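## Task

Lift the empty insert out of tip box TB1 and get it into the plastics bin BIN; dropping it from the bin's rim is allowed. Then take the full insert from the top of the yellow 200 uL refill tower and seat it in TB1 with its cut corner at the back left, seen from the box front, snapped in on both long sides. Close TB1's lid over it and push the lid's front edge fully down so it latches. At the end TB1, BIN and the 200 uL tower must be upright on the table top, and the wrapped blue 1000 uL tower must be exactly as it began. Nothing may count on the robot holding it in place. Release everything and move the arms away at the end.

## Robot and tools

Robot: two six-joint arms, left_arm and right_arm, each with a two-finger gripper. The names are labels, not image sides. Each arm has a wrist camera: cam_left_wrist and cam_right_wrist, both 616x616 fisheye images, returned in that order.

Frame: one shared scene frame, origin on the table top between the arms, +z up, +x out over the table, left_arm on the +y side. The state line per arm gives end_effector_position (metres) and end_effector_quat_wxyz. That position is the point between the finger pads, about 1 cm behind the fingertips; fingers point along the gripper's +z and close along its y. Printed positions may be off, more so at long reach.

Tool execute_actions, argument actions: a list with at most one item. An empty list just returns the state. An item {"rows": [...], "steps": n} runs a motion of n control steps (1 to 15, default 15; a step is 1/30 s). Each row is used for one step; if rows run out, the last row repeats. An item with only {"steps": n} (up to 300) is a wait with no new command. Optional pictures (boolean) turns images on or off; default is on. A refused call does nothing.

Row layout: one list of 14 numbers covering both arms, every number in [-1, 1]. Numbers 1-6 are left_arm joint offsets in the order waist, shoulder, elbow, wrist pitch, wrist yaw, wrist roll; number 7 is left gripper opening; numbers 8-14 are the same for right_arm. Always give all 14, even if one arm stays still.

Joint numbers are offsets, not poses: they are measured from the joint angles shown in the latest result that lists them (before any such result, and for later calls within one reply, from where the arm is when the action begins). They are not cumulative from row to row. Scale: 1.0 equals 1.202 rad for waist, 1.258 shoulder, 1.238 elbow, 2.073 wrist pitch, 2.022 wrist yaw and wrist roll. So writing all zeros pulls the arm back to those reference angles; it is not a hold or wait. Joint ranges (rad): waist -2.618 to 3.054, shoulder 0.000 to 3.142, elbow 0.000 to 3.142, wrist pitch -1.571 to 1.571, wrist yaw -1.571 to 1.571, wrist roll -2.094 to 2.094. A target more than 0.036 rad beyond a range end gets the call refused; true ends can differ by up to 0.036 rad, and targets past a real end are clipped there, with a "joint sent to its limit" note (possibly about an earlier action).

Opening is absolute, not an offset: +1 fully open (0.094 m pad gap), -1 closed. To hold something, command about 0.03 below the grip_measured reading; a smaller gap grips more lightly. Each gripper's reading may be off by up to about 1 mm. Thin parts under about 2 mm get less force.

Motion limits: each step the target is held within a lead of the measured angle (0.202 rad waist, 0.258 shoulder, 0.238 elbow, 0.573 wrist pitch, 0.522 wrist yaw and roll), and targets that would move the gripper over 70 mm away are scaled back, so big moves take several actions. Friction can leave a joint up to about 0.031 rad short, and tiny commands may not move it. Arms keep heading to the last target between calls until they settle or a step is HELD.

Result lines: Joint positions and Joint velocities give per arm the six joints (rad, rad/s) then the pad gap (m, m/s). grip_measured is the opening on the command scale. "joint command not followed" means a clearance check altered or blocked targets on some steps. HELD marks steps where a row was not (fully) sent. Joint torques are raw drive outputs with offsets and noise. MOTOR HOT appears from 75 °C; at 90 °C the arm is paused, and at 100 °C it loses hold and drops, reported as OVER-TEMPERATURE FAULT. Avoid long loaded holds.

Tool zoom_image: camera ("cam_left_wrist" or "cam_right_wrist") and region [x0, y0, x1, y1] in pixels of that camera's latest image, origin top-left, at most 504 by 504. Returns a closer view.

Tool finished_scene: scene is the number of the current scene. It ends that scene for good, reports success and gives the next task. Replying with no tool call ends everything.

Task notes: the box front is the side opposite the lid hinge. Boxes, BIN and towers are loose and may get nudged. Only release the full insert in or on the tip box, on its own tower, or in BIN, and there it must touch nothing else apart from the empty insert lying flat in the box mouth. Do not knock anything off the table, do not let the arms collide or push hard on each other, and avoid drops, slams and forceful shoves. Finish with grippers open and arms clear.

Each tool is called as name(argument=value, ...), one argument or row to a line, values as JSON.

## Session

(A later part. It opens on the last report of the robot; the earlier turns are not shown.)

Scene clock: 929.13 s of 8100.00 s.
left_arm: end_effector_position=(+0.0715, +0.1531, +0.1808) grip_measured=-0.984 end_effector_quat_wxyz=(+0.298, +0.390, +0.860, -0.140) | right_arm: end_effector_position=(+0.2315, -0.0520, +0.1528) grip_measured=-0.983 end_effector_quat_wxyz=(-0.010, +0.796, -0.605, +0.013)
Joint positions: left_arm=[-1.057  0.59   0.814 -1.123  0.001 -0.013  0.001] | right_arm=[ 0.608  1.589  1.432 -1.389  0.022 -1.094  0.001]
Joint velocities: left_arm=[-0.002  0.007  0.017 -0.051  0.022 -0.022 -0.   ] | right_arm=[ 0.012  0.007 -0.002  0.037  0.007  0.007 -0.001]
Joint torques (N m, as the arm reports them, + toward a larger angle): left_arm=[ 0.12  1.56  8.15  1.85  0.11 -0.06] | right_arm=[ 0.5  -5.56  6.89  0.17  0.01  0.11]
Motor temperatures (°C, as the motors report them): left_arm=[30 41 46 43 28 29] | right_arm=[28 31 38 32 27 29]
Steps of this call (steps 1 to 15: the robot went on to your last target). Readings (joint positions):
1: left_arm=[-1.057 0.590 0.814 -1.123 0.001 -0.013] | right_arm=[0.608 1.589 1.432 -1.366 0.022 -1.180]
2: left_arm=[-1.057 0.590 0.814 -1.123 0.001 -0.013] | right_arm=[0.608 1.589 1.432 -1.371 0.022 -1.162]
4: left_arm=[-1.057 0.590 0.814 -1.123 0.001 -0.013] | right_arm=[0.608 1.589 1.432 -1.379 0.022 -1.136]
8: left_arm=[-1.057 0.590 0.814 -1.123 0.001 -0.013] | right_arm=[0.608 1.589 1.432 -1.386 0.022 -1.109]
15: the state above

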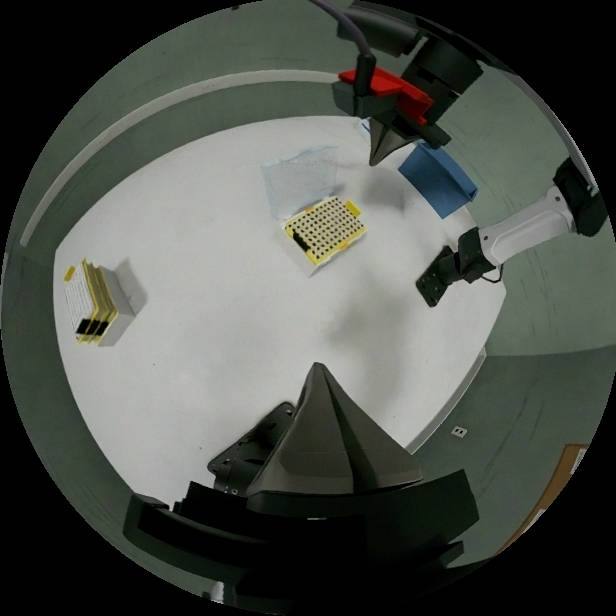

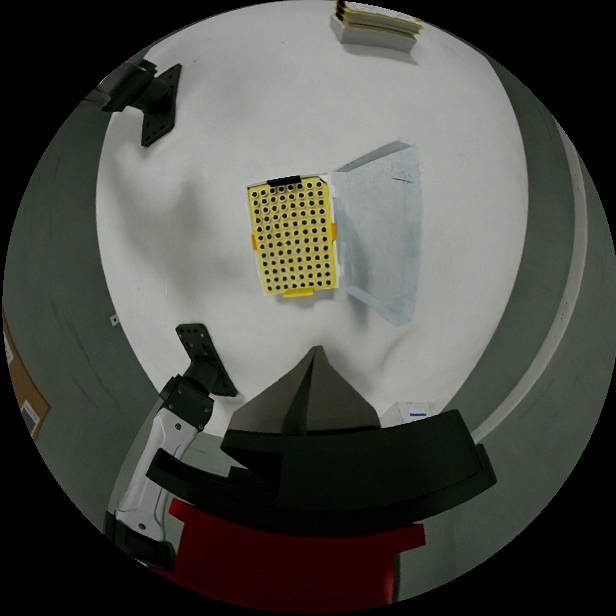

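execute_actions(
  actions=[
    {"rows":[[0,0,0,0,0,0,-1,0.06,0.015,-0.02,0.03,0,0,-1],[0,0,0,0,0,0,-1,0.12,0.03,-0.05,0.06,0,0,-1],[0,0,0,0,0,0,-1,0.18,0.045,-0.08,0.09,0,0,-1],[0,0,0,0,0,0,-1,0.236,0.063,-0.11,0.12,0,0,-1],[0,0,0,0,0,0,-1,0.236,0.063,-0.14,0.132,0,0,-1],[0,0,0,0,0,0,-1,0.236,0.063,-0.17,0.132,0,0,-1]],"steps":15},
  ],
  pictures=false,
)

execute_actions(
  actions=[
    {"steps":10},
  ],
)

zoom_image(
  camera="cam_left_wrist",
  region=[250,140,400,290],
)

Scene clock: 938.83 s of 8100.00 s.
left_arm: end_effector_position=(+0.0715, +0.1531, +0.1808) grip_measured=-0.984 end_effector_quat_wxyz=(+0.298, +0.390, +0.860, -0.140) | right_arm: end_effector_position=(+0.1697, +0.0041, +0.0748) grip_measured=-0.983 end_effector_quat_wxyz=(+0.020, +0.875, -0.484, +0.009)
Joint positions: left_arm=[-1.057  0.59   0.814 -1.123  0.001 -0.013  0.001] | right_arm=[ 0.9    1.685  1.224 -1.15   0.018 -1.091  0.001]
Joint velocities: left_arm=[-0.002  0.017  0.002 -0.051  0.081  0.037 -0.   ] | right_arm=[-0.007  0.007 -0.027  0.095 -0.007  0.007  0.   ]
Joint torques (N m, as the arm reports them, + toward a larger angle): left_arm=[ 0.12  1.51  8.16  1.86  0.12 -0.07] | right_arm=[-0.7  -7.98  5.76  0.28  0.07 -0.01]
Motor temperatures (°C, as the motors report them): left_arm=[30 41 46 43 28 29] | right_arm=[28 31 38 31 27 29]
Steps of this call (steps 1 to 15: the robot went on to your last target; steps 16 to 90: nothing new was sent; then 6.20 s passed at rest; steps 91 to 105: all 15 steps of this action). Readings (joint positions):
91: left_arm=[-1.057 0.590 0.814 -1.123 0.001 -0.013] | right_arm=[0.614 1.589 1.432 -1.387 0.024 -1.091]
92: left_arm=[-1.057 0.590 0.814 -1.123 0.001 -0.013] | right_arm=[0.638 1.590 1.427 -1.372 0.029 -1.091]
94: left_arm=[-1.057 0.590 0.814 -1.123 0.001 -0.013] | right_arm=[0.739 1.601 1.391 -1.310 0.033 -1.091]
98: left_arm=[-1.057 0.590 0.814 -1.123 0.001 -0.013] | right_arm=[0.898 1.661 1.262 -1.191 0.019 -1.091]
105: the state above

Scene clock: 939.17 s of 8100.00 s.
left_arm: end_effector_position=(+0.0715, +0.1531, +0.1808) grip_measured=-0.984 end_effector_quat_wxyz=(+0.298, +0.390, +0.860, -0.140) | right_arm: end_effector_position=(+0.1714, +0.0071, +0.0747) grip_measured=-0.983 end_effector_quat_wxyz=(+0.013, +0.875, -0.484, +0.009)
Joint positions: left_arm=[-1.057  0.59   0.814 -1.123  0.001 -0.013  0.001] | right_arm=[ 0.9    1.685  1.224 -1.136  0.018 -1.091  0.001]
Joint velocities: left_arm=[ 0.002 -0.002 -0.002 -0.007  0.11  -0.066 -0.   ] | right_arm=[-0.017  0.022 -0.002 -0.007  0.007  0.051  0.001]
Joint torques (N m, as the arm reports them, + toward a larger angle): left_arm=[ 0.09  1.55  8.18  1.85  0.11 -0.06] | right_arm=[-0.66 -7.93  5.71  0.35  0.05  0.  ]
Motor temperatures (°C, as the motors report them): left_arm=[30 41 46 43 28 29] | right_arm=[28 31 38 31 27 29]
Steps of this call (steps 1 to 10: the robot went on to your last target). Readings (joint positions):
1: left_arm=[-1.057 0.590 0.814 -1.123 0.001 -0.013] | right_arm=[0.900 1.685 1.224 -1.146 0.018 -1.091]
2: left_arm=[-1.057 0.590 0.814 -1.123 0.001 -0.013] | right_arm=[0.900 1.685 1.224 -1.144 0.018 -1.091]
4: left_arm=[-1.057 0.590 0.814 -1.123 0.001 -0.013] | right_arm=[0.900 1.685 1.224 -1.140 0.018 -1.091]
8: left_arm=[-1.057 0.590 0.814 -1.123 0.001 -0.013] | right_arm=[0.900 1.685 1.224 -1.136 0.018 -1.091]
10: the state above

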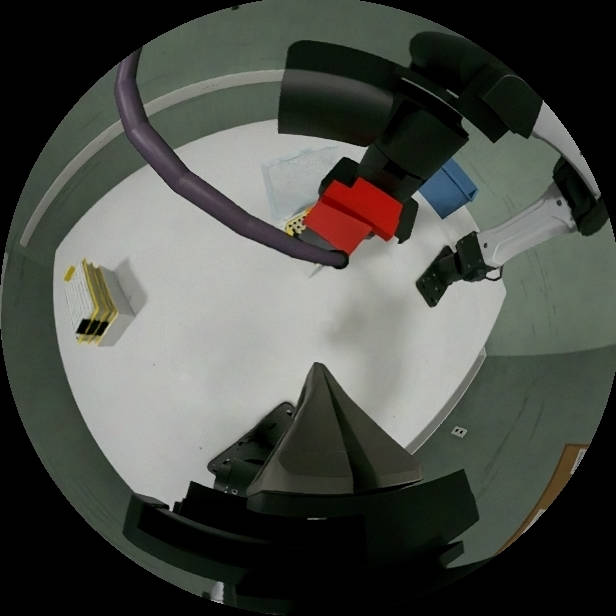

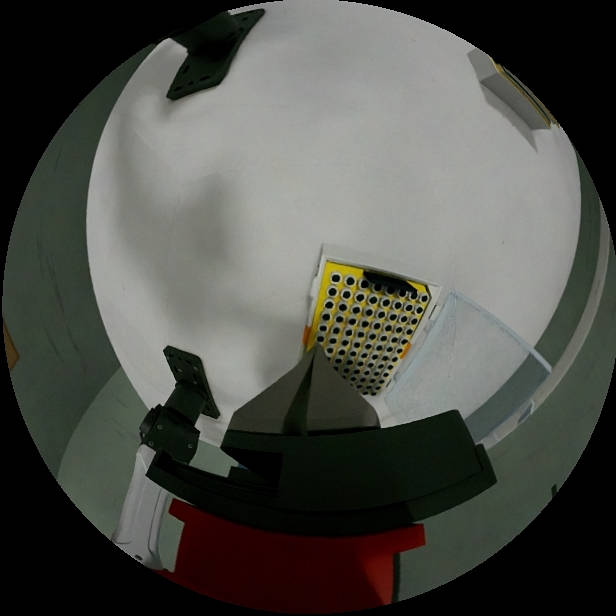

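Region (250, 140, 400, 290) of cam_left_wrist's 616x616 image, scaled by 3.360, with more detail than that image has.

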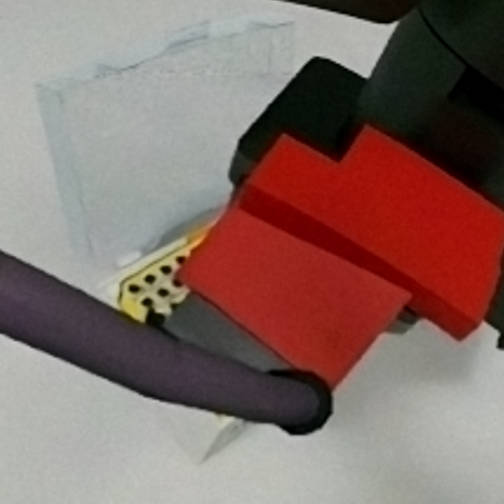

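execute_actions(
  actions=[
    {"rows":[[0,0,0,0,0,0,-1,0,0,0,0.02,0,0,-1],[0,0,0,0,0,0,-1,0,0,0,0.025,0,0,-1],[0,0,0,0,0,0,-1,0,0,0,0.025,0,0,-1],[0,0,0,0,0,0,-1,0,0,0,0.03,0,0,-1],[0,0,0,0,0,0,-1,0,0,-0.02,0.035,0,0,-1],[0,0,0,0,0,0,-1,0,0,-0.035,0.04,0,0,-1],[0,0,0,0,0,0,-1,0,0.005,-0.05,0.043,0,0,-1],[0,0,0,0,0,0,-1,0,0.01,-0.065,0.045,0,0,-1],[0,0,0,0,0,0,-1,0,0.02,-0.08,0.046,0,0,-1],[0,0,0,0,0,0,-1,0,0.025,-0.09,0.047,0,0,-1]],"steps":15},
  ],
)

zoom_image(
  camera="cam_right_wrist",
  region=[270,230,450,410],
)

Scene clock: 945.77 s of 8100.00 s.
left_arm: end_effector_position=(+0.0715, +0.1531, +0.1808) grip_measured=-0.984 end_effector_quat_wxyz=(+0.298, +0.390, +0.860, -0.140) | right_arm: end_effector_position=(+0.1736, +0.0108, +0.0652) grip_measured=-0.983 end_effector_quat_wxyz=(-0.002, +0.875, -0.484, +0.009)
Joint positions: left_arm=[-1.057  0.59   0.814 -1.123  0.001 -0.013  0.001] | right_arm=[ 0.9    1.681  1.181 -1.066  0.018 -1.091  0.001]
Joint velocities: left_arm=[ 0.002 -0.007  0.002 -0.081 -0.022  0.037 -0.   ] | right_arm=[ 0.017 -0.007  0.007  0.007  0.037 -0.081  0.   ]
Joint torques (N m, as the arm reports them, + toward a larger angle): left_arm=[ 0.14  1.53  8.16  1.85  0.1  -0.07] | right_arm=[ 0.21 -4.41  0.77  0.48  0.02  0.04]
Motor temperatures (°C, as the motors report them): left_arm=[30 41 46 44 28 29] | right_arm=[28 32 38 31 27 29]
Steps of this call (steps 1 to 30: the robot went on to your last target; steps 31 to 100: nothing new was sent; then 2.77 s passed at rest; steps 101 to 115: all 15 steps of this action). Readings (joint positions):
101: left_arm=[-1.057 0.590 0.814 -1.123 0.001 -0.013] | right_arm=[0.900 1.685 1.224 -1.133 0.018 -1.091]
102: left_arm=[-1.057 0.590 0.814 -1.123 0.001 -0.013] | right_arm=[0.900 1.685 1.224 -1.129 0.018 -1.091]
104: left_arm=[-1.057 0.590 0.814 -1.123 0.001 -0.013] | right_arm=[0.900 1.685 1.224 -1.118 0.018 -1.091]
108: left_arm=[-1.057 0.590 0.814 -1.123 0.001 -0.013] | right_arm=[0.900 1.685 1.201 -1.081 0.018 -1.091]
115: the state above

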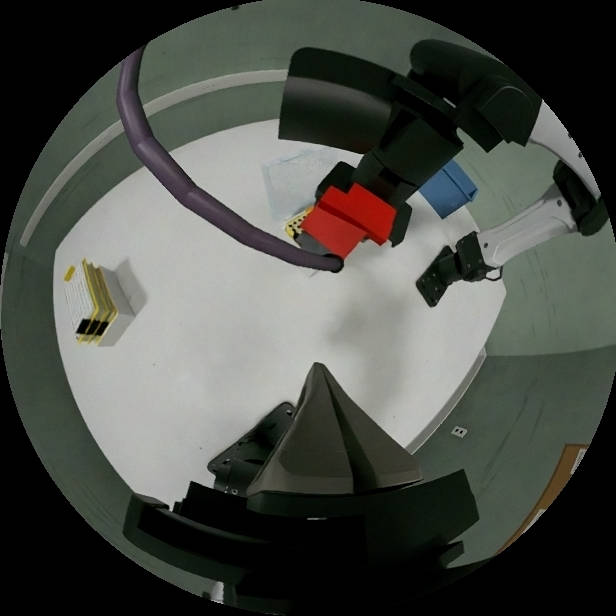

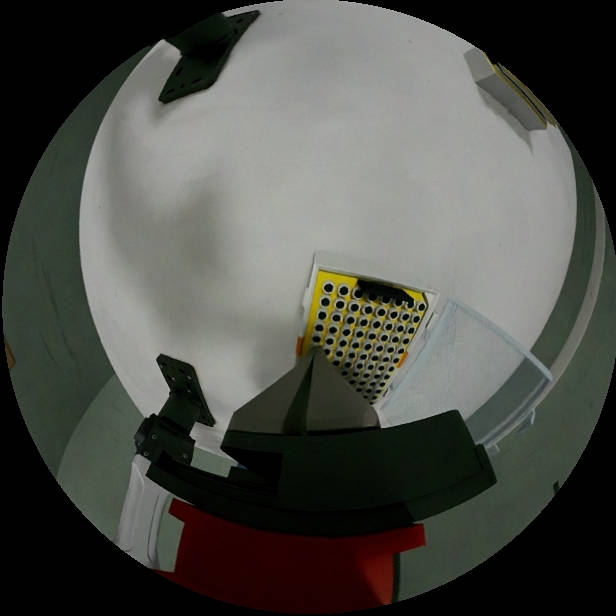

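Region (270, 230, 450, 410) of cam_right_wrist's 616x616 image, scaled by 2.800, with more detail than that image has.

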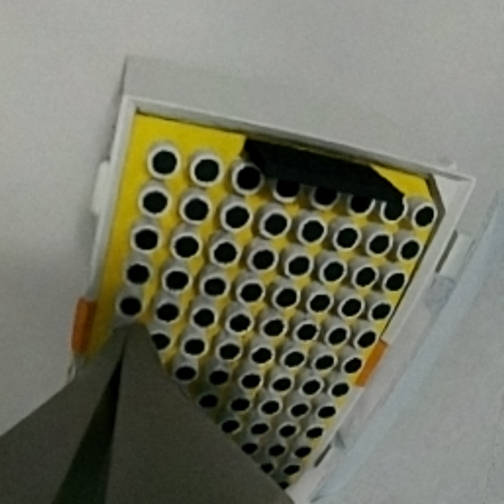

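execute_actions(
  actions=[
    {"rows":[[0,0,0,0,0,0,-1,0,0,0,0,0,0,-1],[0,0,0,0,0,0,-1,0,0,0.06,-0.035,0,0,-1],[0,0,0,0,0,0,-1,0,0,0.12,-0.07,0,0,-1],[0,0,0,0,0,0,-1,-0.05,0,0.18,-0.11,0,0,-1],[0,0,0,0,0,0,-1,-0.12,0,0.24,-0.15,0,0,-1],[0,0,0,0,0,0,-1,-0.2,0,0.26,-0.16,0,0,-1],[0,0,0,0,0,0,-1,-0.28,0,0.26,-0.16,0,0,-1],[0,0,0,0,0,0,-1,-0.36,0,0.26,-0.16,0,0,-1],[0,0,0,0,0,0,-1,-0.42,0,0.26,-0.16,0,0,-1]],"steps":15},
  ],
  pictures=false,
)

execute_actions(
  actions=[
    {"steps":8},
  ],
  pictures=false,
)

Scene clock: 965.77 s of 8100.00 s.
left_arm: end_effector_position=(+0.0715, +0.1531, +0.1808) grip_measured=-0.984 end_effector_quat_wxyz=(+0.298, +0.390, +0.860, -0.140) | right_arm: end_effector_position=(+0.2956, -0.0927, +0.1412) grip_measured=-0.983 end_effector_quat_wxyz=(+0.013, -0.718, +0.695, -0.018)
Joint positions: left_arm=[-1.057  0.59   0.814 -1.123  0.001 -0.013  0.001] | right_arm=[ 0.373  1.688  1.492 -1.341  0.027 -1.091  0.001]
Joint velocities: left_arm=[-0.002  0.012  0.002 -0.007  0.022  0.007  0.001] | right_arm=[ 0.002  0.017 -0.007 -0.33   0.022 -0.007  0.001]
Joint torques (N m, as the arm reports them, + toward a larger angle): left_arm=[ 0.15  1.52  8.16  1.85  0.11 -0.06] | right_arm=[ 1.77 -7.49  6.68  0.19 -0.11 -0.01]
Motor temperatures (°C, as the motors report them): left_arm=[30 40 47 44 28 29] | right_arm=[28 31 37 31 27 29]
Steps of this call (steps 1 to 15: the robot went on to your last target; steps 16 to 90: nothing new was sent; then 16.50 s passed at rest; steps 91 to 105: all 15 steps of this action). Readings (joint positions):
91: left_arm=[-1.057 0.590 0.814 -1.123 0.001 -0.013] | right_arm=[0.900 1.678 1.181 -1.066 0.018 -1.091]
92: left_arm=[-1.057 0.590 0.814 -1.123 0.001 -0.013] | right_arm=[0.900 1.677 1.189 -1.075 0.018 -1.091]
94: left_arm=[-1.057 0.590 0.814 -1.123 0.001 -0.013] | right_arm=[0.895 1.690 1.252 -1.143 0.017 -1.091]
98: left_arm=[-1.057 0.590 0.814 -1.123 0.001 -0.013] | right_arm=[0.721 1.695 1.452 -1.255 0.006 -1.091]
105: the state above

Scene clock: 966.03 s of 8100.00 s.
left_arm: end_effector_position=(+0.0715, +0.1531, +0.1808) grip_measured=-0.984 end_effector_quat_wxyz=(+0.298, +0.390, +0.860, -0.140) | right_arm: end_effector_position=(+0.2857, -0.0930, +0.1411) grip_measured=-0.983 end_effector_quat_wxyz=(-0.004, -0.724, +0.690, -0.013)
Joint positions: left_arm=[-1.057  0.59   0.814 -1.123  0.001 -0.013  0.001] | right_arm=[ 0.387  1.688  1.492 -1.376  0.027 -1.091  0.001]
Joint velocities: left_arm=[ 0.012 -0.002 -0.002  0.051 -0.095 -0.051 -0.   ] | right_arm=[-0.002  0.017 -0.007  0.022 -0.007 -0.051  0.001]
Joint torques (N m, as the arm reports them, + toward a larger angle): left_arm=[ 0.16  1.5   8.15  1.85  0.11 -0.07] | right_arm=[ 0.78 -7.58  6.79  0.08 -0.07  0.05]
Motor temperatures (°C, as the motors report them): left_arm=[30 40 47 44 28 29] | right_arm=[28 31 37 31 27 29]
Steps of this call (steps 1 to 8: the robot went on to your last target). Readings (joint positions):
1: left_arm=[-1.057 0.590 0.814 -1.123 0.001 -0.013] | right_arm=[0.374 1.688 1.492 -1.350 0.028 -1.091]
2: left_arm=[-1.057 0.590 0.814 -1.123 0.001 -0.013] | right_arm=[0.379 1.688 1.492 -1.357 0.028 -1.091]
4: left_arm=[-1.057 0.590 0.814 -1.123 0.001 -0.013] | right_arm=[0.386 1.688 1.492 -1.367 0.027 -1.091]
8: the state above

execute_actions(
  actions=[
    {"rows":[[0,0,0,0,0,0,-1,0,0.06,0.08,-0.01,0,0,-1],[0,0,0,0,0,0,-1,0,0.12,0.16,-0.02,0,0,-1],[0,0,0,0,0,0,-1,0,0.18,0.24,-0.03,0,0,-1],[0,0,0,0,0,0,-1,0,0.24,0.32,-0.045,0,0,-1],[0,0,0,0,0,0,-1,0,0.3,0.404,-0.056,0,0,-1],[0,0,0,0,0,0,-1,0,0.3,0.404,-0.056,0,0,-1],[0,0,0,0,0,0,-1,0,0.3,0.404,-0.056,0,0,-1],[0,0,0,0,0,0,-1,0.03,0.3,0.404,-0.056,0,0,-1],[0,0,0,0,0,0,-1,0.06,0.3,0.404,-0.056,0,0,-1],[0,0,0,0,0,0,-1,0.09,0.3,0.404,-0.056,0,0,-1],[0,0,0,0,0,0,-1,0.12,0.3,0.404,-0.056,0,0,-1],[0,0,0,0,0,0,-1,0.135,0.3,0.404,-0.056,0,0,-1]],"steps":15},
  ],
  pictures=false,
)

execute_actions(
  actions=[
    {"steps":12},
  ],
)

Scene clock: 976.17 s of 8100.00 s.
left_arm: end_effector_position=(+0.0715, +0.1531, +0.1808) grip_measured=-0.984 end_effector_quat_wxyz=(+0.298, +0.390, +0.860, -0.140) | right_arm: end_effector_position=(+0.3308, +0.0073, +0.1245) grip_measured=-0.983 end_effector_quat_wxyz=(+0.014, +0.777, -0.629, +0.012)
Joint positions: left_arm=[-1.057  0.59   0.814 -1.123  0.001 -0.013  0.001] | right_arm=[ 0.55   2.091  1.96  -1.463  0.028 -1.091  0.001]
Joint velocities: left_arm=[-0.007  0.017 -0.002 -0.022 -0.007 -0.007 -0.001] | right_arm=[ 0.549 -0.037  0.085 -0.066 -0.125  0.007 -0.001]
Joint torques (N m, as the arm reports them, + toward a larger angle): left_arm=[ 0.13  1.53  8.15  1.85  0.12 -0.07] | right_arm=[ -2.45 -11.98   7.88  -0.03   0.18   0.04]
Motor temperatures (°C, as the motors report them): left_arm=[30 39 47 44 28 29] | right_arm=[28 32 37 31 27 29]
Steps of this call (steps 1 to 30: the robot went on to your last target; steps 31 to 100: nothing new was sent; then 6.30 s passed at rest; steps 101 to 115: all 15 steps of this action). Readings (joint positions):
101: left_arm=[-1.057 0.590 0.814 -1.123 0.001 -0.013] | right_arm=[0.387 1.696 1.504 -1.391 0.027 -1.091]
102: left_arm=[-1.057 0.590 0.814 -1.123 0.001 -0.013] | right_arm=[0.387 1.724 1.544 -1.414 0.027 -1.091]
104: left_arm=[-1.057 0.590 0.814 -1.123 0.001 -0.013] | right_arm=[0.387 1.832 1.696 -1.447 0.027 -1.091]
108: left_arm=[-1.057 0.590 0.814 -1.123 0.001 -0.013] | right_arm=[0.390 2.054 1.944 -1.439 0.027 -1.091]
115: the state above

Scene clock: 976.57 s of 8100.00 s.
left_arm: end_effector_position=(+0.0715, +0.1531, +0.1808) grip_measured=-0.984 end_effector_quat_wxyz=(+0.298, +0.390, +0.860, -0.140) | right_arm: end_effector_position=(+0.3267, +0.0082, +0.1265) grip_measured=-0.983 end_effector_quat_wxyz=(+0.017, +0.780, -0.626, +0.009)
Joint positions: left_arm=[-1.057  0.59   0.814 -1.123  0.001 -0.013  0.001] | right_arm=[ 0.557  2.087  1.963 -1.476  0.024 -1.091  0.001]
Joint velocities: left_arm=[-0.002 -0.012  0.007 -0.007 -0.081  0.066 -0.   ] | right_arm=[-0.012 -0.002  0.002  0.022  0.022  0.007  0.   ]
Joint torques (N m, as the arm reports them, + toward a larger angle): left_arm=[ 0.14  1.51  8.16  1.85  0.1  -0.06] | right_arm=[ -0.65 -11.81   7.91   0.05   0.05   0.03]
Motor temperatures (°C, as the motors report them): left_arm=[30 39 47 44 28 29] | right_arm=[28 32 37 31 27 29]
Steps of this call (steps 1 to 12: the robot went on to your last target). Readings (joint positions):
1: left_arm=[-1.057 0.590 0.814 -1.123 0.001 -0.013] | right_arm=[0.564 2.090 1.962 -1.465 0.026 -1.091]
2: left_arm=[-1.057 0.590 0.814 -1.123 0.001 -0.013] | right_arm=[0.570 2.089 1.963 -1.467 0.024 -1.091]
4: left_arm=[-1.057 0.590 0.814 -1.123 0.001 -0.013] | right_arm=[0.567 2.087 1.963 -1.471 0.024 -1.091]
8: left_arm=[-1.057 0.590 0.814 -1.123 0.001 -0.013] | right_arm=[0.557 2.087 1.963 -1.474 0.024 -1.091]
12: the state above

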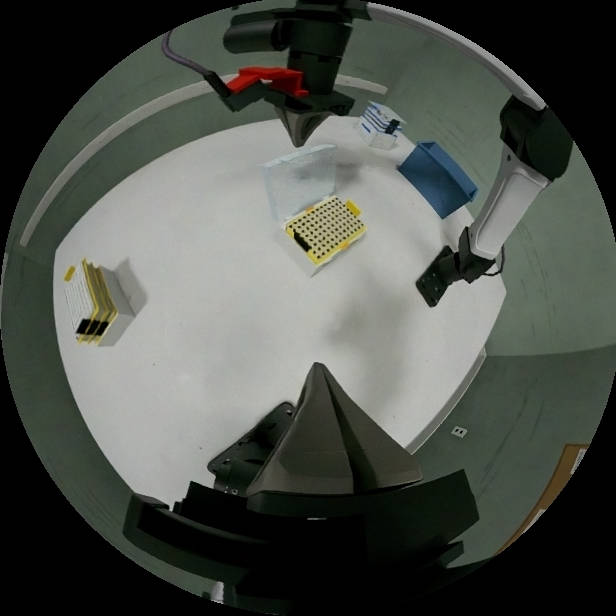

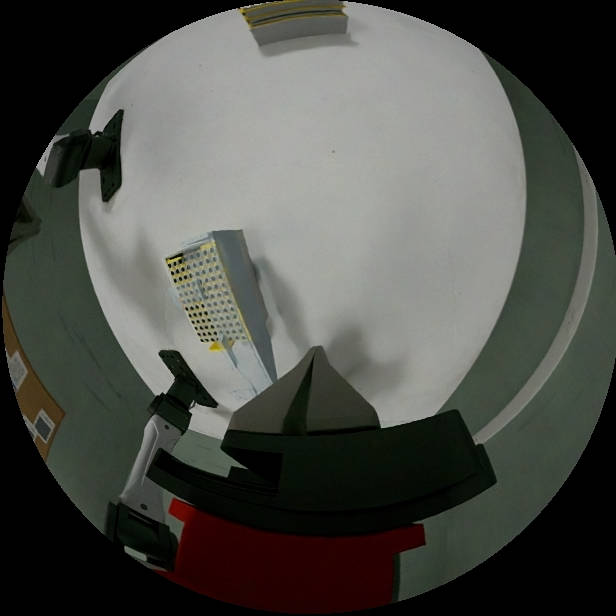

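execute_actions(
  actions=[
    {"rows":[[0,0,0,0,0,0,-1,0.009,-0.014,-0.02,0.006,0,0,-1],[0,0,0,0,0,0,-1,0.018,-0.028,-0.04,0.012,0,0,-1],[0,0,0,0,0,0,-1,0.027,-0.042,-0.06,0.018,0,0,-1],[0,0,0,0,0,0,-1,0.036,-0.056,-0.08,0.024,0,0,-1],[0,0,0,0,0,0,-1,0.045,-0.07,-0.1,0.03,0,0,-1],[0,0,0,0,0,0,-1,0.054,-0.084,-0.12,0.036,0,0,-1],[0,0,0,0,0,0,-1,0.063,-0.098,-0.14,0.042,0,0,-1],[0,0,0,0,0,0,-1,0.072,-0.112,-0.16,0.048,0,0,-1],[0,0,0,0,0,0,-1,0.081,-0.126,-0.18,0.054,0,0,-1],[0,0,0,0,0,0,-1,0.088,-0.138,-0.197,0.058,0,0,-1]],"steps":15},
  ],
)

zoom_image(
  camera="cam_left_wrist",
  region=[230,90,420,290],
)

Scene clock: 989.33 s of 8100.00 s.
left_arm: end_effector_position=(+0.0715, +0.1531, +0.1808) grip_measured=-0.984 end_effector_quat_wxyz=(+0.298, +0.390, +0.860, -0.140) | right_arm: end_effector_position=(+0.2765, +0.0159, +0.1282) grip_measured=-0.983 end_effector_quat_wxyz=(+0.008, +0.811, -0.584, +0.011)
Joint positions: left_arm=[-1.057  0.59   0.814 -1.123  0.001 -0.013  0.001] | right_arm=[ 0.662  1.93   1.742 -1.395  0.024 -1.091  0.001]
Joint velocities: left_arm=[-0.007  0.002 -0.012  0.007  0.066 -0.022 -0.   ] | right_arm=[-0.017 -0.022 -0.002  0.168  0.007  0.066 -0.001]
Joint torques (N m, as the arm reports them, + toward a larger angle): left_arm=[ 0.13  1.53  8.19  1.85  0.12 -0.06] | right_arm=[-0.12 -9.72  4.17  0.4   0.    0.02]
Motor temperatures (°C, as the motors report them): left_arm=[30 39 47 45 28 29] | right_arm=[28 35 39 31 27 29]
Steps of this call (steps 1 to 30: the robot went on to your last target; steps 31 to 100: nothing new was sent; then 8.93 s passed at rest; steps 101 to 115: all 15 steps of this action). Readings (joint positions):
101: left_arm=[-1.057 0.590 0.814 -1.123 0.001 -0.013] | right_arm=[0.557 2.087 1.963 -1.477 0.024 -1.091]
102: left_arm=[-1.057 0.590 0.814 -1.123 0.001 -0.013] | right_arm=[0.558 2.085 1.958 -1.473 0.024 -1.091]
104: left_arm=[-1.057 0.590 0.814 -1.123 0.001 -0.013] | right_arm=[0.566 2.068 1.923 -1.459 0.024 -1.091]
108: left_arm=[-1.057 0.590 0.814 -1.123 0.001 -0.013] | right_arm=[0.610 2.006 1.824 -1.430 0.024 -1.091]
115: the state above

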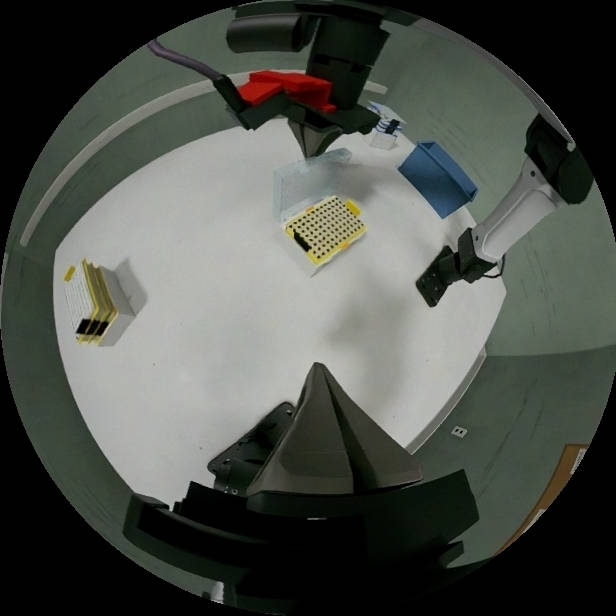

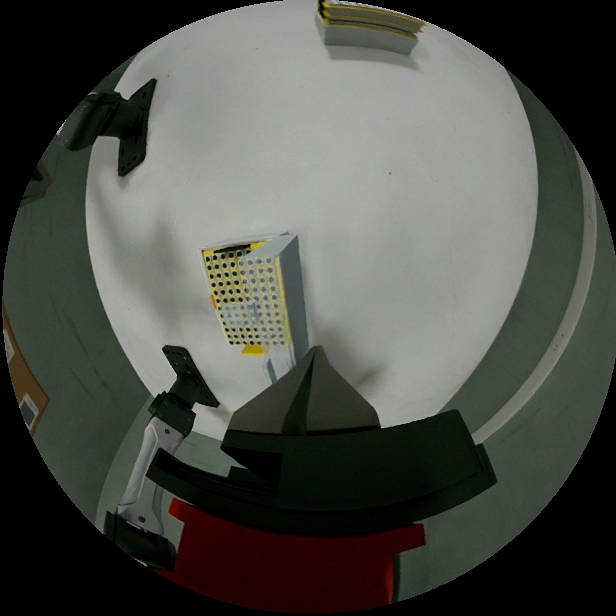

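Region (230, 90, 420, 290) of cam_left_wrist's 616x616 image, scaled by 2.520, with more detail than that image has; it fills the left 479 columns of this view, and the rest is white.

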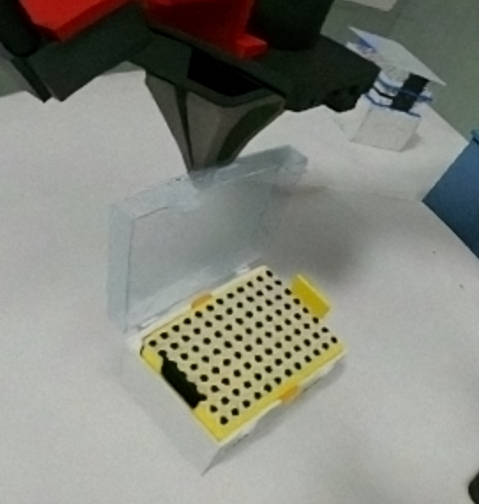

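execute_actions(
  actions=[
    {"rows":[[0,0,0,0,0,0,-1,0.007,-0.011,-0.017,0.008,0,0,-1],[0,0,0,0,0,0,-1,0.015,-0.023,-0.035,0.012,0,0,-1],[0,0,0,0,0,0,-1,0.022,-0.034,-0.052,0.016,0,0,-1],[0,0,0,0,0,0,-1,0.03,-0.046,-0.069,0.02,0,0,-1],[0,0,0,0,0,0,-1,0.037,-0.057,-0.087,0.025,0,0,-1],[0,0,0,0,0,0,-1,0.045,-0.068,-0.104,0.03,0,0,-1],[0,0,0,0,0,0,-1,0.052,-0.08,-0.121,0.034,0,0,-1],[0,0,0,0,0,0,-1,0.06,-0.091,-0.138,0.038,0,0,-1],[0,0,0,0,0,0,-1,0.067,-0.103,-0.156,0.043,0,0,-1],[0,0,0,0,0,0,-1,0.075,-0.114,-0.173,0.047,0,0,-1]],"steps":15},
  ],
)

zoom_image(
  camera="cam_left_wrist",
  region=[230,90,420,290],
)

Scene clock: 1001.50 s of 8100.00 s.
left_arm: end_effector_position=(+0.0715, +0.1531, +0.1808) grip_measured=-0.984 end_effector_quat_wxyz=(+0.298, +0.390, +0.860, -0.140) | right_arm: end_effector_position=(+0.2325, +0.0113, +0.1207) grip_measured=-0.983 end_effector_quat_wxyz=(+0.010, +0.836, -0.549, +0.011)
Joint positions: left_arm=[-1.057  0.59   0.814 -1.123  0.001 -0.013  0.001] | right_arm=[ 0.749  1.804  1.548 -1.334  0.024 -1.091  0.001]
Joint velocities: left_arm=[-0.012  0.002 -0.007 -0.051  0.007 -0.037 -0.   ] | right_arm=[ 0.002  0.002 -0.007  0.037  0.007 -0.037  0.   ]
Joint torques (N m, as the arm reports them, + toward a larger angle): left_arm=[ 0.13  1.52  8.17  1.86  0.13 -0.06] | right_arm=[ 0.22 -9.    4.51  0.38 -0.01  0.04]
Motor temperatures (°C, as the motors report them): left_arm=[30 39 47 45 28 29] | right_arm=[28 36 38 31 27 29]
Steps of this call (steps 1 to 30: the robot went on to your last target; steps 31 to 100: nothing new was sent; then 8.33 s passed at rest; steps 101 to 115: all 15 steps of this action). Readings (joint positions):
101: left_arm=[-1.057 0.590 0.814 -1.123 0.001 -0.013] | right_arm=[0.662 1.929 1.742 -1.375 0.024 -1.091]
102: left_arm=[-1.057 0.590 0.814 -1.123 0.001 -0.013] | right_arm=[0.663 1.928 1.739 -1.373 0.024 -1.091]
104: left_arm=[-1.057 0.590 0.814 -1.123 0.001 -0.013] | right_arm=[0.669 1.915 1.712 -1.367 0.024 -1.091]
108: left_arm=[-1.057 0.590 0.814 -1.123 0.001 -0.013] | right_arm=[0.706 1.865 1.625 -1.354 0.024 -1.091]
115: the state above

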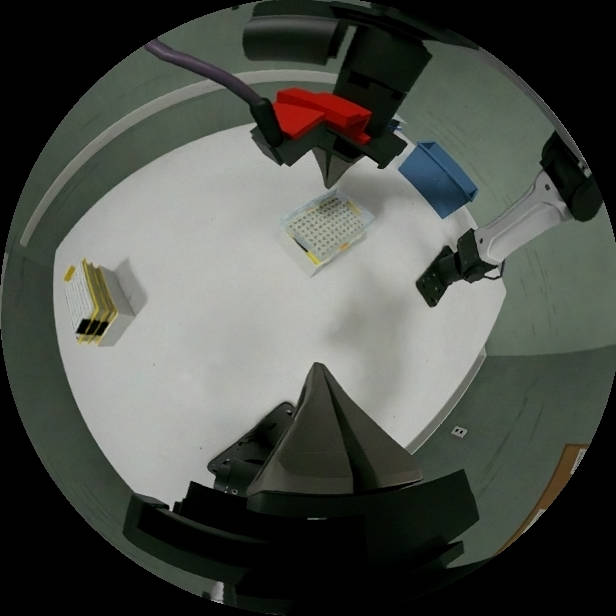

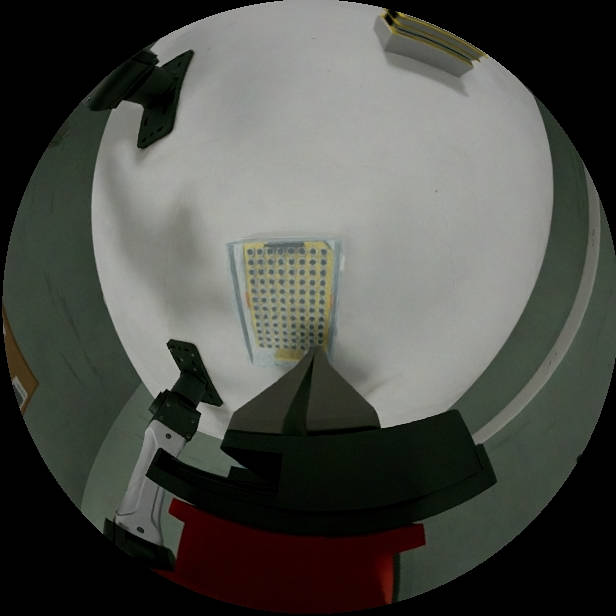

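Region (230, 90, 420, 290) of cam_left_wrist's 616x616 image, scaled by 2.520, with more detail than that image has; it fills the left 479 columns of this view, and the rest is white.

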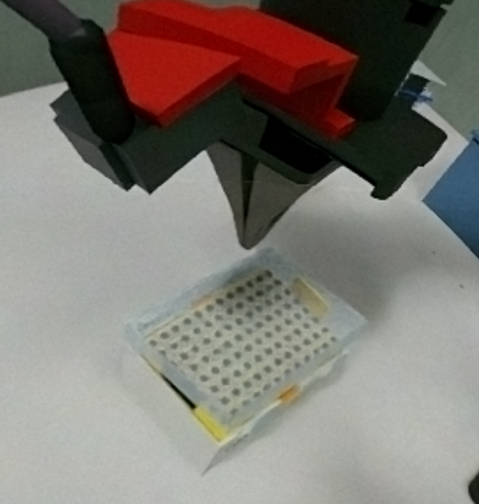

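execute_actions(
  actions=[],
)

Scene clock: 1018.27 s of 8100.00 s.
left_arm: end_effector_position=(+0.0715, +0.1531, +0.1808) grip_measured=-0.984 end_effector_quat_wxyz=(+0.298, +0.390, +0.860, -0.140) | right_arm: end_effector_position=(+0.2351, +0.0145, +0.1206) grip_measured=-0.983 end_effector_quat_wxyz=(+0.002, +0.836, -0.549, +0.012)
Joint positions: left_arm=[-1.057  0.59   0.814 -1.123  0.001 -0.013  0.001] | right_arm=[ 0.749  1.804  1.548 -1.317  0.024 -1.091  0.001]
Joint velocities: left_arm=[ 0.007  0.032  0.012 -0.051 -0.066 -0.007 -0.001] | right_arm=[ 0.007 -0.017 -0.012 -0.022 -0.051  0.022  0.   ]
Joint torques (N m, as the arm reports them, + toward a larger angle): left_arm=[ 0.13  1.51  8.17  1.86  0.11 -0.07] | right_arm=[ 0.24 -9.17  4.46  0.39  0.03  0.03]
Motor temperatures (°C, as the motors report them): left_arm=[30 38 47 45 28 29] | right_arm=[28 37 38 31 27 29]
Steps of this call (steps 1 to 30: the robot went on to your last target; steps 31 to 100: nothing new was sent; then 13.43 s passed at rest). Readings (joint positions):
1: left_arm=[-1.057 0.590 0.814 -1.123 0.001 -0.013] | right_arm=[0.749 1.804 1.548 -1.330 0.024 -1.091]
2: left_arm=[-1.057 0.590 0.814 -1.123 0.001 -0.013] | right_arm=[0.749 1.804 1.548 -1.327 0.024 -1.091]
4: left_arm=[-1.057 0.590 0.814 -1.123 0.001 -0.013] | right_arm=[0.749 1.804 1.548 -1.323 0.024 -1.091]
8: left_arm=[-1.057 0.590 0.814 -1.123 0.001 -0.013] | right_arm=[0.749 1.804 1.548 -1.319 0.024 -1.091]
100: the state above
All arms were judged still, so your last target was given up. Only a new action makes them travel on or press farther. Fingers that are still opening or closing keep moving.

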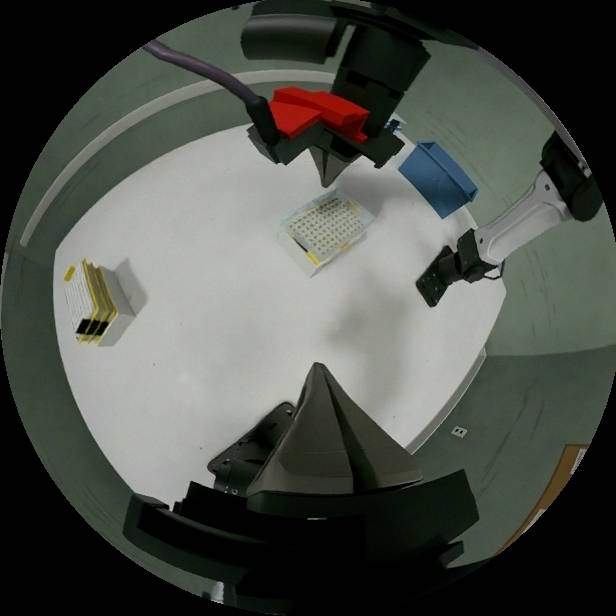

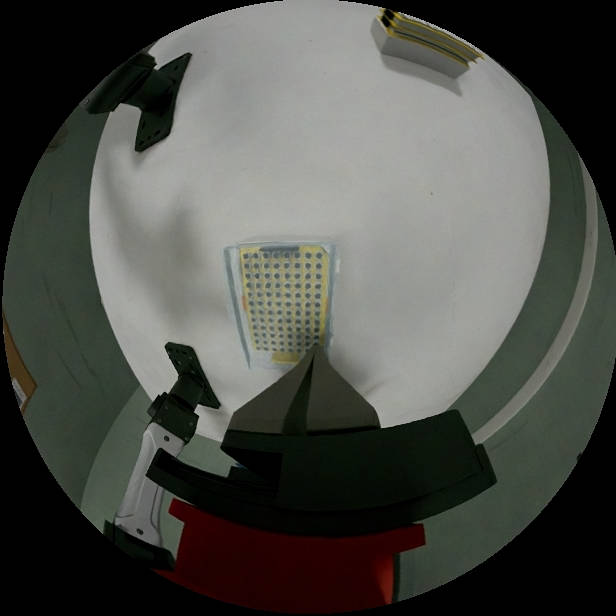

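execute_actions(
  actions=[
    {"rows":[[0,0,0,0,0,0,-1,0.05,-0.05,-0.06,0.015,0,0,-1],[0,0,0,0,0,0,-1,0.05,-0.05,-0.06,0.015,0,0,-1],[0,0,0,0,0,0,-1,0.1,-0.1,-0.13,0.03,0,0,-1],[0,0,0,0,0,0,-1,0.1,-0.1,-0.13,0.03,0,0,-1],[0,0,0,0,0,0,-1,0.148,-0.147,-0.197,0.04,0,0,-1]],"steps":15},
  ],
  pictures=false,
)

execute_actions(
  actions=[
    {"steps":30},
  ],
)

Scene clock: 1026.47 s of 8100.00 s.
left_arm: end_effector_position=(+0.0715, +0.1531, +0.1808) grip_measured=-0.984 end_effector_quat_wxyz=(+0.298, +0.390, +0.860, -0.140) | right_arm: end_effector_position=(+0.1636, +0.0109, +0.1138) grip_measured=-0.983 end_effector_quat_wxyz=(-0.002, +0.883, -0.470, +0.011)
Joint positions: left_arm=[-1.057  0.59   0.814 -1.123  0.001 -0.013  0.001] | right_arm=[ 0.933  1.632  1.323 -1.257  0.022 -1.091  0.001]
Joint velocities: left_arm=[ 0.002 -0.002  0.017 -0.007  0.066 -0.007  0.   ] | right_arm=[ 0.007  0.012 -0.002  0.051  0.007  0.022 -0.   ]
Joint torques (N m, as the arm reports them, + toward a larger angle): left_arm=[ 0.15  1.56  8.15  1.85  0.11 -0.06] | right_arm=[-0.34 -7.46  4.7   0.37  0.    0.04]
Motor temperatures (°C, as the motors report them): left_arm=[30 38 47 45 28 29] | right_arm=[28 37 37 31 27 29]
Steps of this call (steps 1 to 90: nothing new was sent; then 4.70 s passed at rest; steps 91 to 105: all 15 steps of this action). Readings (joint positions):
91: left_arm=[-1.057 0.590 0.814 -1.123 0.001 -0.013] | right_arm=[0.753 1.798 1.539 -1.309 0.026 -1.091]
92: left_arm=[-1.057 0.590 0.814 -1.123 0.001 -0.013] | right_arm=[0.764 1.787 1.521 -1.301 0.026 -1.091]
94: left_arm=[-1.057 0.590 0.814 -1.123 0.001 -0.013] | right_arm=[0.809 1.743 1.456 -1.279 0.029 -1.091]
98: left_arm=[-1.057 0.590 0.814 -1.123 0.001 -0.013] | right_arm=[0.925 1.643 1.330 -1.266 0.024 -1.091]
105: the state above

Scene clock: 1027.47 s of 8100.00 s.
left_arm: end_effector_position=(+0.0715, +0.1531, +0.1808) grip_measured=-0.984 end_effector_quat_wxyz=(+0.298, +0.390, +0.860, -0.140) | right_arm: end_effector_position=(+0.1640, +0.0117, +0.1138) grip_measured=-0.983 end_effector_quat_wxyz=(-0.004, +0.883, -0.470, +0.011)
Joint positions: left_arm=[-1.057  0.59   0.814 -1.123  0.001 -0.013  0.001] | right_arm=[ 0.933  1.632  1.323 -1.253  0.022 -1.091  0.001]
Joint velocities: left_arm=[-0.007  0.022 -0.022  0.037 -0.022  0.051 -0.001] | right_arm=[-0.007  0.007 -0.002  0.095 -0.007 -0.037 -0.   ]
Joint torques (N m, as the arm reports them, + toward a larger angle): left_arm=[ 0.12  1.55  8.12  1.84  0.11 -0.07] | right_arm=[-0.44 -7.38  4.56  0.42  0.04  0.04]
Motor temperatures (°C, as the motors report them): left_arm=[30 38 47 45 28 29] | right_arm=[28 37 37 31 27 29]
Steps of this call (steps 1 to 15: the robot went on to your last target; steps 16 to 30: nothing new was sent). Readings (joint positions):
1: left_arm=[-1.057 0.590 0.814 -1.123 0.001 -0.013] | right_arm=[0.933 1.632 1.323 -1.256 0.022 -1.091]
2: left_arm=[-1.057 0.590 0.814 -1.123 0.001 -0.013] | right_arm=[0.933 1.632 1.323 -1.256 0.022 -1.091]
4: left_arm=[-1.057 0.590 0.814 -1.123 0.001 -0.013] | right_arm=[0.933 1.632 1.323 -1.255 0.022 -1.091]
8: left_arm=[-1.057 0.590 0.814 -1.123 0.001 -0.013] | right_arm=[0.933 1.632 1.323 -1.254 0.022 -1.091]
30: the state above
All arms were judged still, so your last target was given up. Only a new action makes them travel on or press farther. Fingers that are still opening or closing keep moving.

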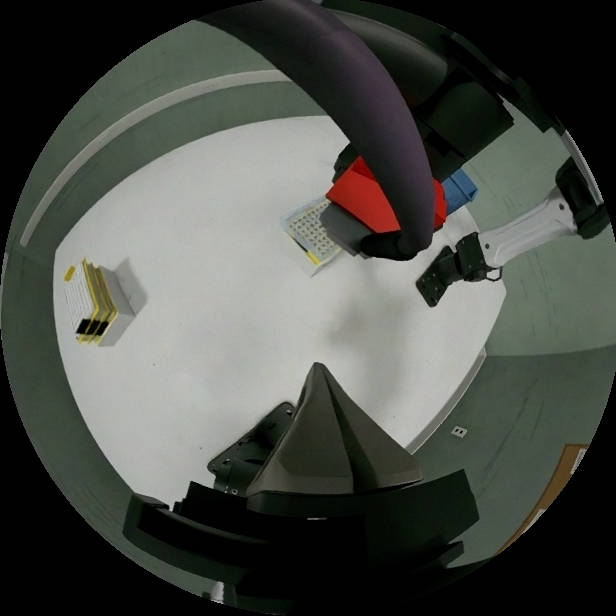

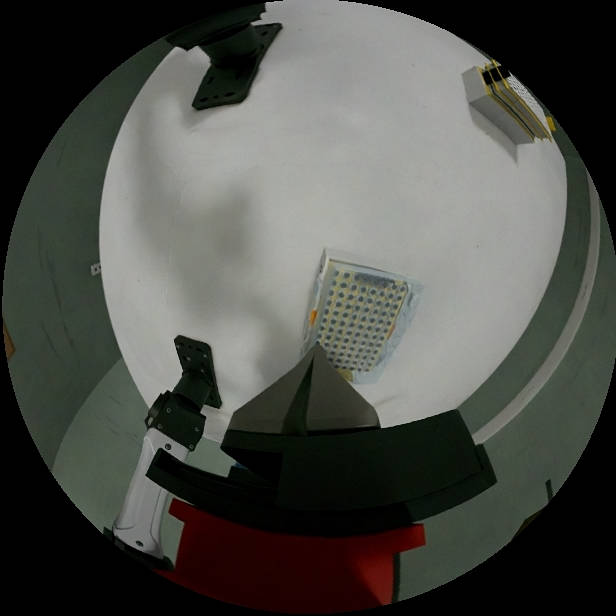

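execute_actions(
  actions=[
    {"rows":[[0,0,0,0,0,0,-1,-0.015,0.01,-0.02,0.02,0,0,-1],[0,0,0,0,0,0,-1,-0.02,0.015,-0.035,0.035,0,0,-1],[0,0,0,0,0,0,-1,-0.025,0.02,-0.05,0.045,0,0,-1],[0,0,0,0,0,0,-1,-0.025,0.028,-0.065,0.055,0,0,-1]],"steps":15},
  ],
)

Scene clock: 1031.93 s of 8100.00 s.
left_arm: end_effector_position=(+0.0715, +0.1531, +0.1808) grip_measured=-0.984 end_effector_quat_wxyz=(+0.298, +0.390, +0.860, -0.140) | right_arm: end_effector_position=(+0.1707, +0.0105, +0.0880) grip_measured=-0.983 end_effector_quat_wxyz=(+0.004, +0.878, -0.479, +0.011)
Joint positions: left_arm=[-1.057  0.59   0.814 -1.123  0.001 -0.013  0.001] | right_arm=[ 0.91   1.667  1.258 -1.169  0.022 -1.091  0.001]
Joint velocities: left_arm=[-0.002  0.007 -0.007  0.022 -0.051 -0.066  0.001] | right_arm=[ 0.007 -0.007 -0.002 -0.037 -0.051 -0.022  0.001]
Joint torques (N m, as the arm reports them, + toward a larger angle): left_arm=[ 0.14  1.52  8.16  1.85  0.11 -0.07] | right_arm=[-0.65 -6.68  4.76  0.55  0.03  0.03]
Motor temperatures (°C, as the motors report them): left_arm=[30 38 47 45 28 29] | right_arm=[28 37 37 31 27 29]
Steps of this call (steps 1 to 90: nothing new was sent; then 0.97 s passed at rest; steps 91 to 105: all 15 steps of this action). Readings (joint positions):
91: left_arm=[-1.057 0.590 0.814 -1.123 0.001 -0.013] | right_arm=[0.932 1.632 1.323 -1.252 0.022 -1.091]
92: left_arm=[-1.057 0.590 0.814 -1.123 0.001 -0.013] | right_arm=[0.929 1.633 1.320 -1.244 0.022 -1.091]
94: left_arm=[-1.057 0.590 0.814 -1.123 0.001 -0.013] | right_arm=[0.920 1.635 1.300 -1.214 0.022 -1.091]
98: left_arm=[-1.057 0.590 0.814 -1.123 0.001 -0.013] | right_arm=[0.910 1.661 1.262 -1.183 0.022 -1.091]
105: the state above

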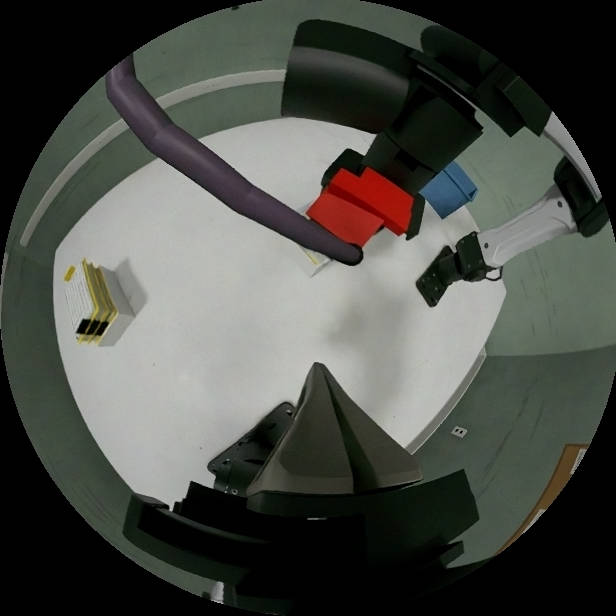

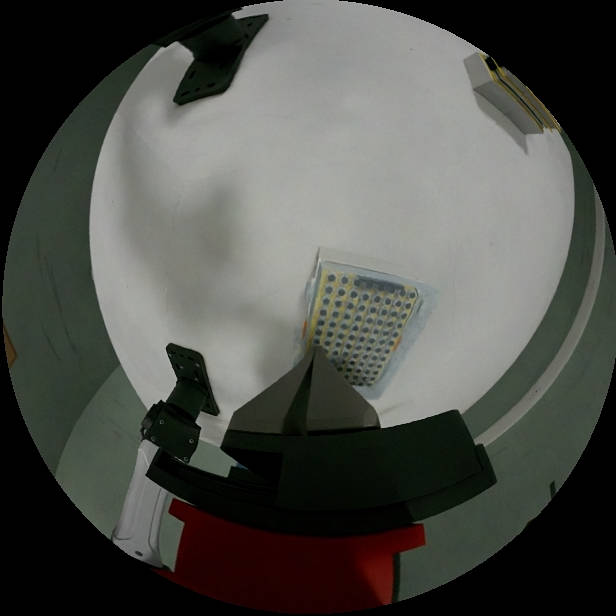

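execute_actions(
  actions=[
    {"rows":[[0,0,0,0,0,0,-1,0,0.005,-0.015,0.02,0,0,-1],[0,0,0,0,0,0,-1,0,0.008,-0.02,0.025,0,0,-1],[0,0,0,0,0,0,-1,0,0.01,-0.028,0.03,0,0,-1],[0,0,0,0,0,0,-1,0,0.012,-0.035,0.035,0,0,-1],[0,0,0,0,0,0,-1,0,0.015,-0.042,0.035,0,0,-1]],"steps":15},
  ],
  pictures=false,
)

Scene clock: 1038.80 s of 8100.00 s.
left_arm: end_effector_position=(+0.0715, +0.1531, +0.1808) grip_measured=-0.984 end_effector_quat_wxyz=(+0.298, +0.390, +0.860, -0.140) | right_arm: end_effector_position=(+0.1719, +0.0130, +0.0795) grip_measured=-0.983 end_effector_quat_wxyz=(-0.002, +0.878, -0.479, +0.011)
Joint positions: left_arm=[-1.057  0.59   0.814 -1.123  0.001 -0.013  0.001] | right_arm=[ 0.91   1.673  1.23  -1.124  0.021 -1.091  0.001]
Joint velocities: left_arm=[ 0.012 -0.017 -0.007  0.007 -0.037  0.051  0.001] | right_arm=[-0.002 -0.017  0.007 -0.022 -0.066 -0.007  0.   ]
Joint torques (N m, as the arm reports them, + toward a larger angle): left_arm=[ 0.14  1.51  8.18  1.86  0.11 -0.07] | right_arm=[ 0.12 -5.76  4.07  0.47  0.06  0.03]
Motor temperatures (°C, as the motors report them): left_arm=[30 38 47 45 28 29] | right_arm=[28 36 37 31 27 29]
Steps of this call (steps 1 to 15: the robot went on to your last target; steps 16 to 90: nothing new was sent; then 3.37 s passed at rest; steps 91 to 105: all 15 steps of this action). Readings (joint positions):
91: left_arm=[-1.057 0.590 0.814 -1.123 0.001 -0.013] | right_arm=[0.910 1.667 1.258 -1.164 0.022 -1.091]
92: left_arm=[-1.057 0.590 0.814 -1.123 0.001 -0.013] | right_arm=[0.910 1.667 1.258 -1.161 0.022 -1.091]
94: left_arm=[-1.057 0.590 0.814 -1.123 0.001 -0.013] | right_arm=[0.910 1.667 1.253 -1.148 0.022 -1.091]
98: left_arm=[-1.057 0.590 0.814 -1.123 0.001 -0.013] | right_arm=[0.910 1.669 1.235 -1.128 0.021 -1.091]
105: the state above

Contact. Press harder.

execute_actions(
  actions=[
    {"rows":[[0,0,0,0,0,0,-1,0,0.01,-0.02,0.005,0,0,-1],[0,0,0,0,0,0,-1,0,0.013,-0.03,0.005,0,0,-1],[0,0,0,0,0,0,-1,0,0.016,-0.04,0.01,0,0,-1],[0,0,0,0,0,0,-1,0,0.02,-0.05,0.01,0,0,-1],[0,0,0,0,0,0,-1,0,0.024,-0.058,0.015,0,0,-1],[0,0,0,0,0,0,-1,0,0.028,-0.066,0.015,0,0,-1],[0,0,0,0,0,0,-1,0,0.03,-0.072,0.015,0,0,-1]],"steps":15},
  ],
)

Scene clock: 1043.03 s of 8100.00 s.
left_arm: end_effector_position=(+0.0715, +0.1531, +0.1808) grip_measured=-0.984 end_effector_quat_wxyz=(+0.298, +0.390, +0.860, -0.140) | right_arm: end_effector_position=(+0.1715, +0.0122, +0.0779) grip_measured=-0.983 end_effector_quat_wxyz=(-0.004, +0.878, -0.479, +0.011)
Joint positions: left_arm=[-1.057  0.59   0.814 -1.123  0.001 -0.013  0.001] | right_arm=[ 0.91   1.668  1.218 -1.114  0.021 -1.091  0.001]
Joint velocities: left_arm=[-0.017 -0.027  0.017 -0.081  0.051  0.037 -0.001] | right_arm=[-0.007 -0.007  0.007  0.007 -0.007  0.022 -0.   ]
Joint torques (N m, as the arm reports them, + toward a larger angle): left_arm=[ 0.11  1.5   8.16  1.85  0.1  -0.06] | right_arm=[-0.03 -3.71  0.29  0.44  0.02  0.04]
Motor temperatures (°C, as the motors report them): left_arm=[30 38 47 46 28 29] | right_arm=[28 36 37 31 27 29]
Steps of this call (steps 1 to 15: the robot went on to your last target; steps 16 to 90: nothing new was sent; then 0.73 s passed at rest; steps 91 to 105: all 15 steps of this action). Readings (joint positions):
91: left_arm=[-1.057 0.590 0.814 -1.123 0.001 -0.013] | right_arm=[0.910 1.673 1.230 -1.124 0.021 -1.091]
92: left_arm=[-1.057 0.590 0.814 -1.123 0.001 -0.013] | right_arm=[0.910 1.673 1.230 -1.124 0.021 -1.091]
94: left_arm=[-1.057 0.590 0.814 -1.123 0.001 -0.013] | right_arm=[0.910 1.673 1.226 -1.122 0.021 -1.091]
98: left_arm=[-1.057 0.590 0.814 -1.123 0.001 -0.013] | right_arm=[0.910 1.670 1.221 -1.117 0.021 -1.091]
105: the state above

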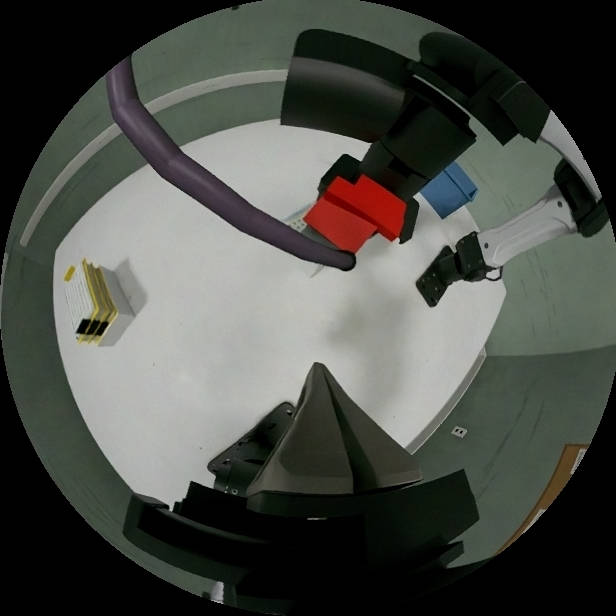

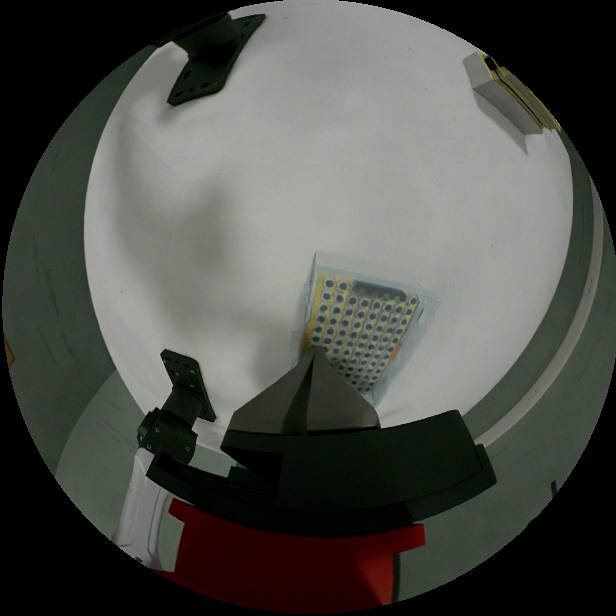

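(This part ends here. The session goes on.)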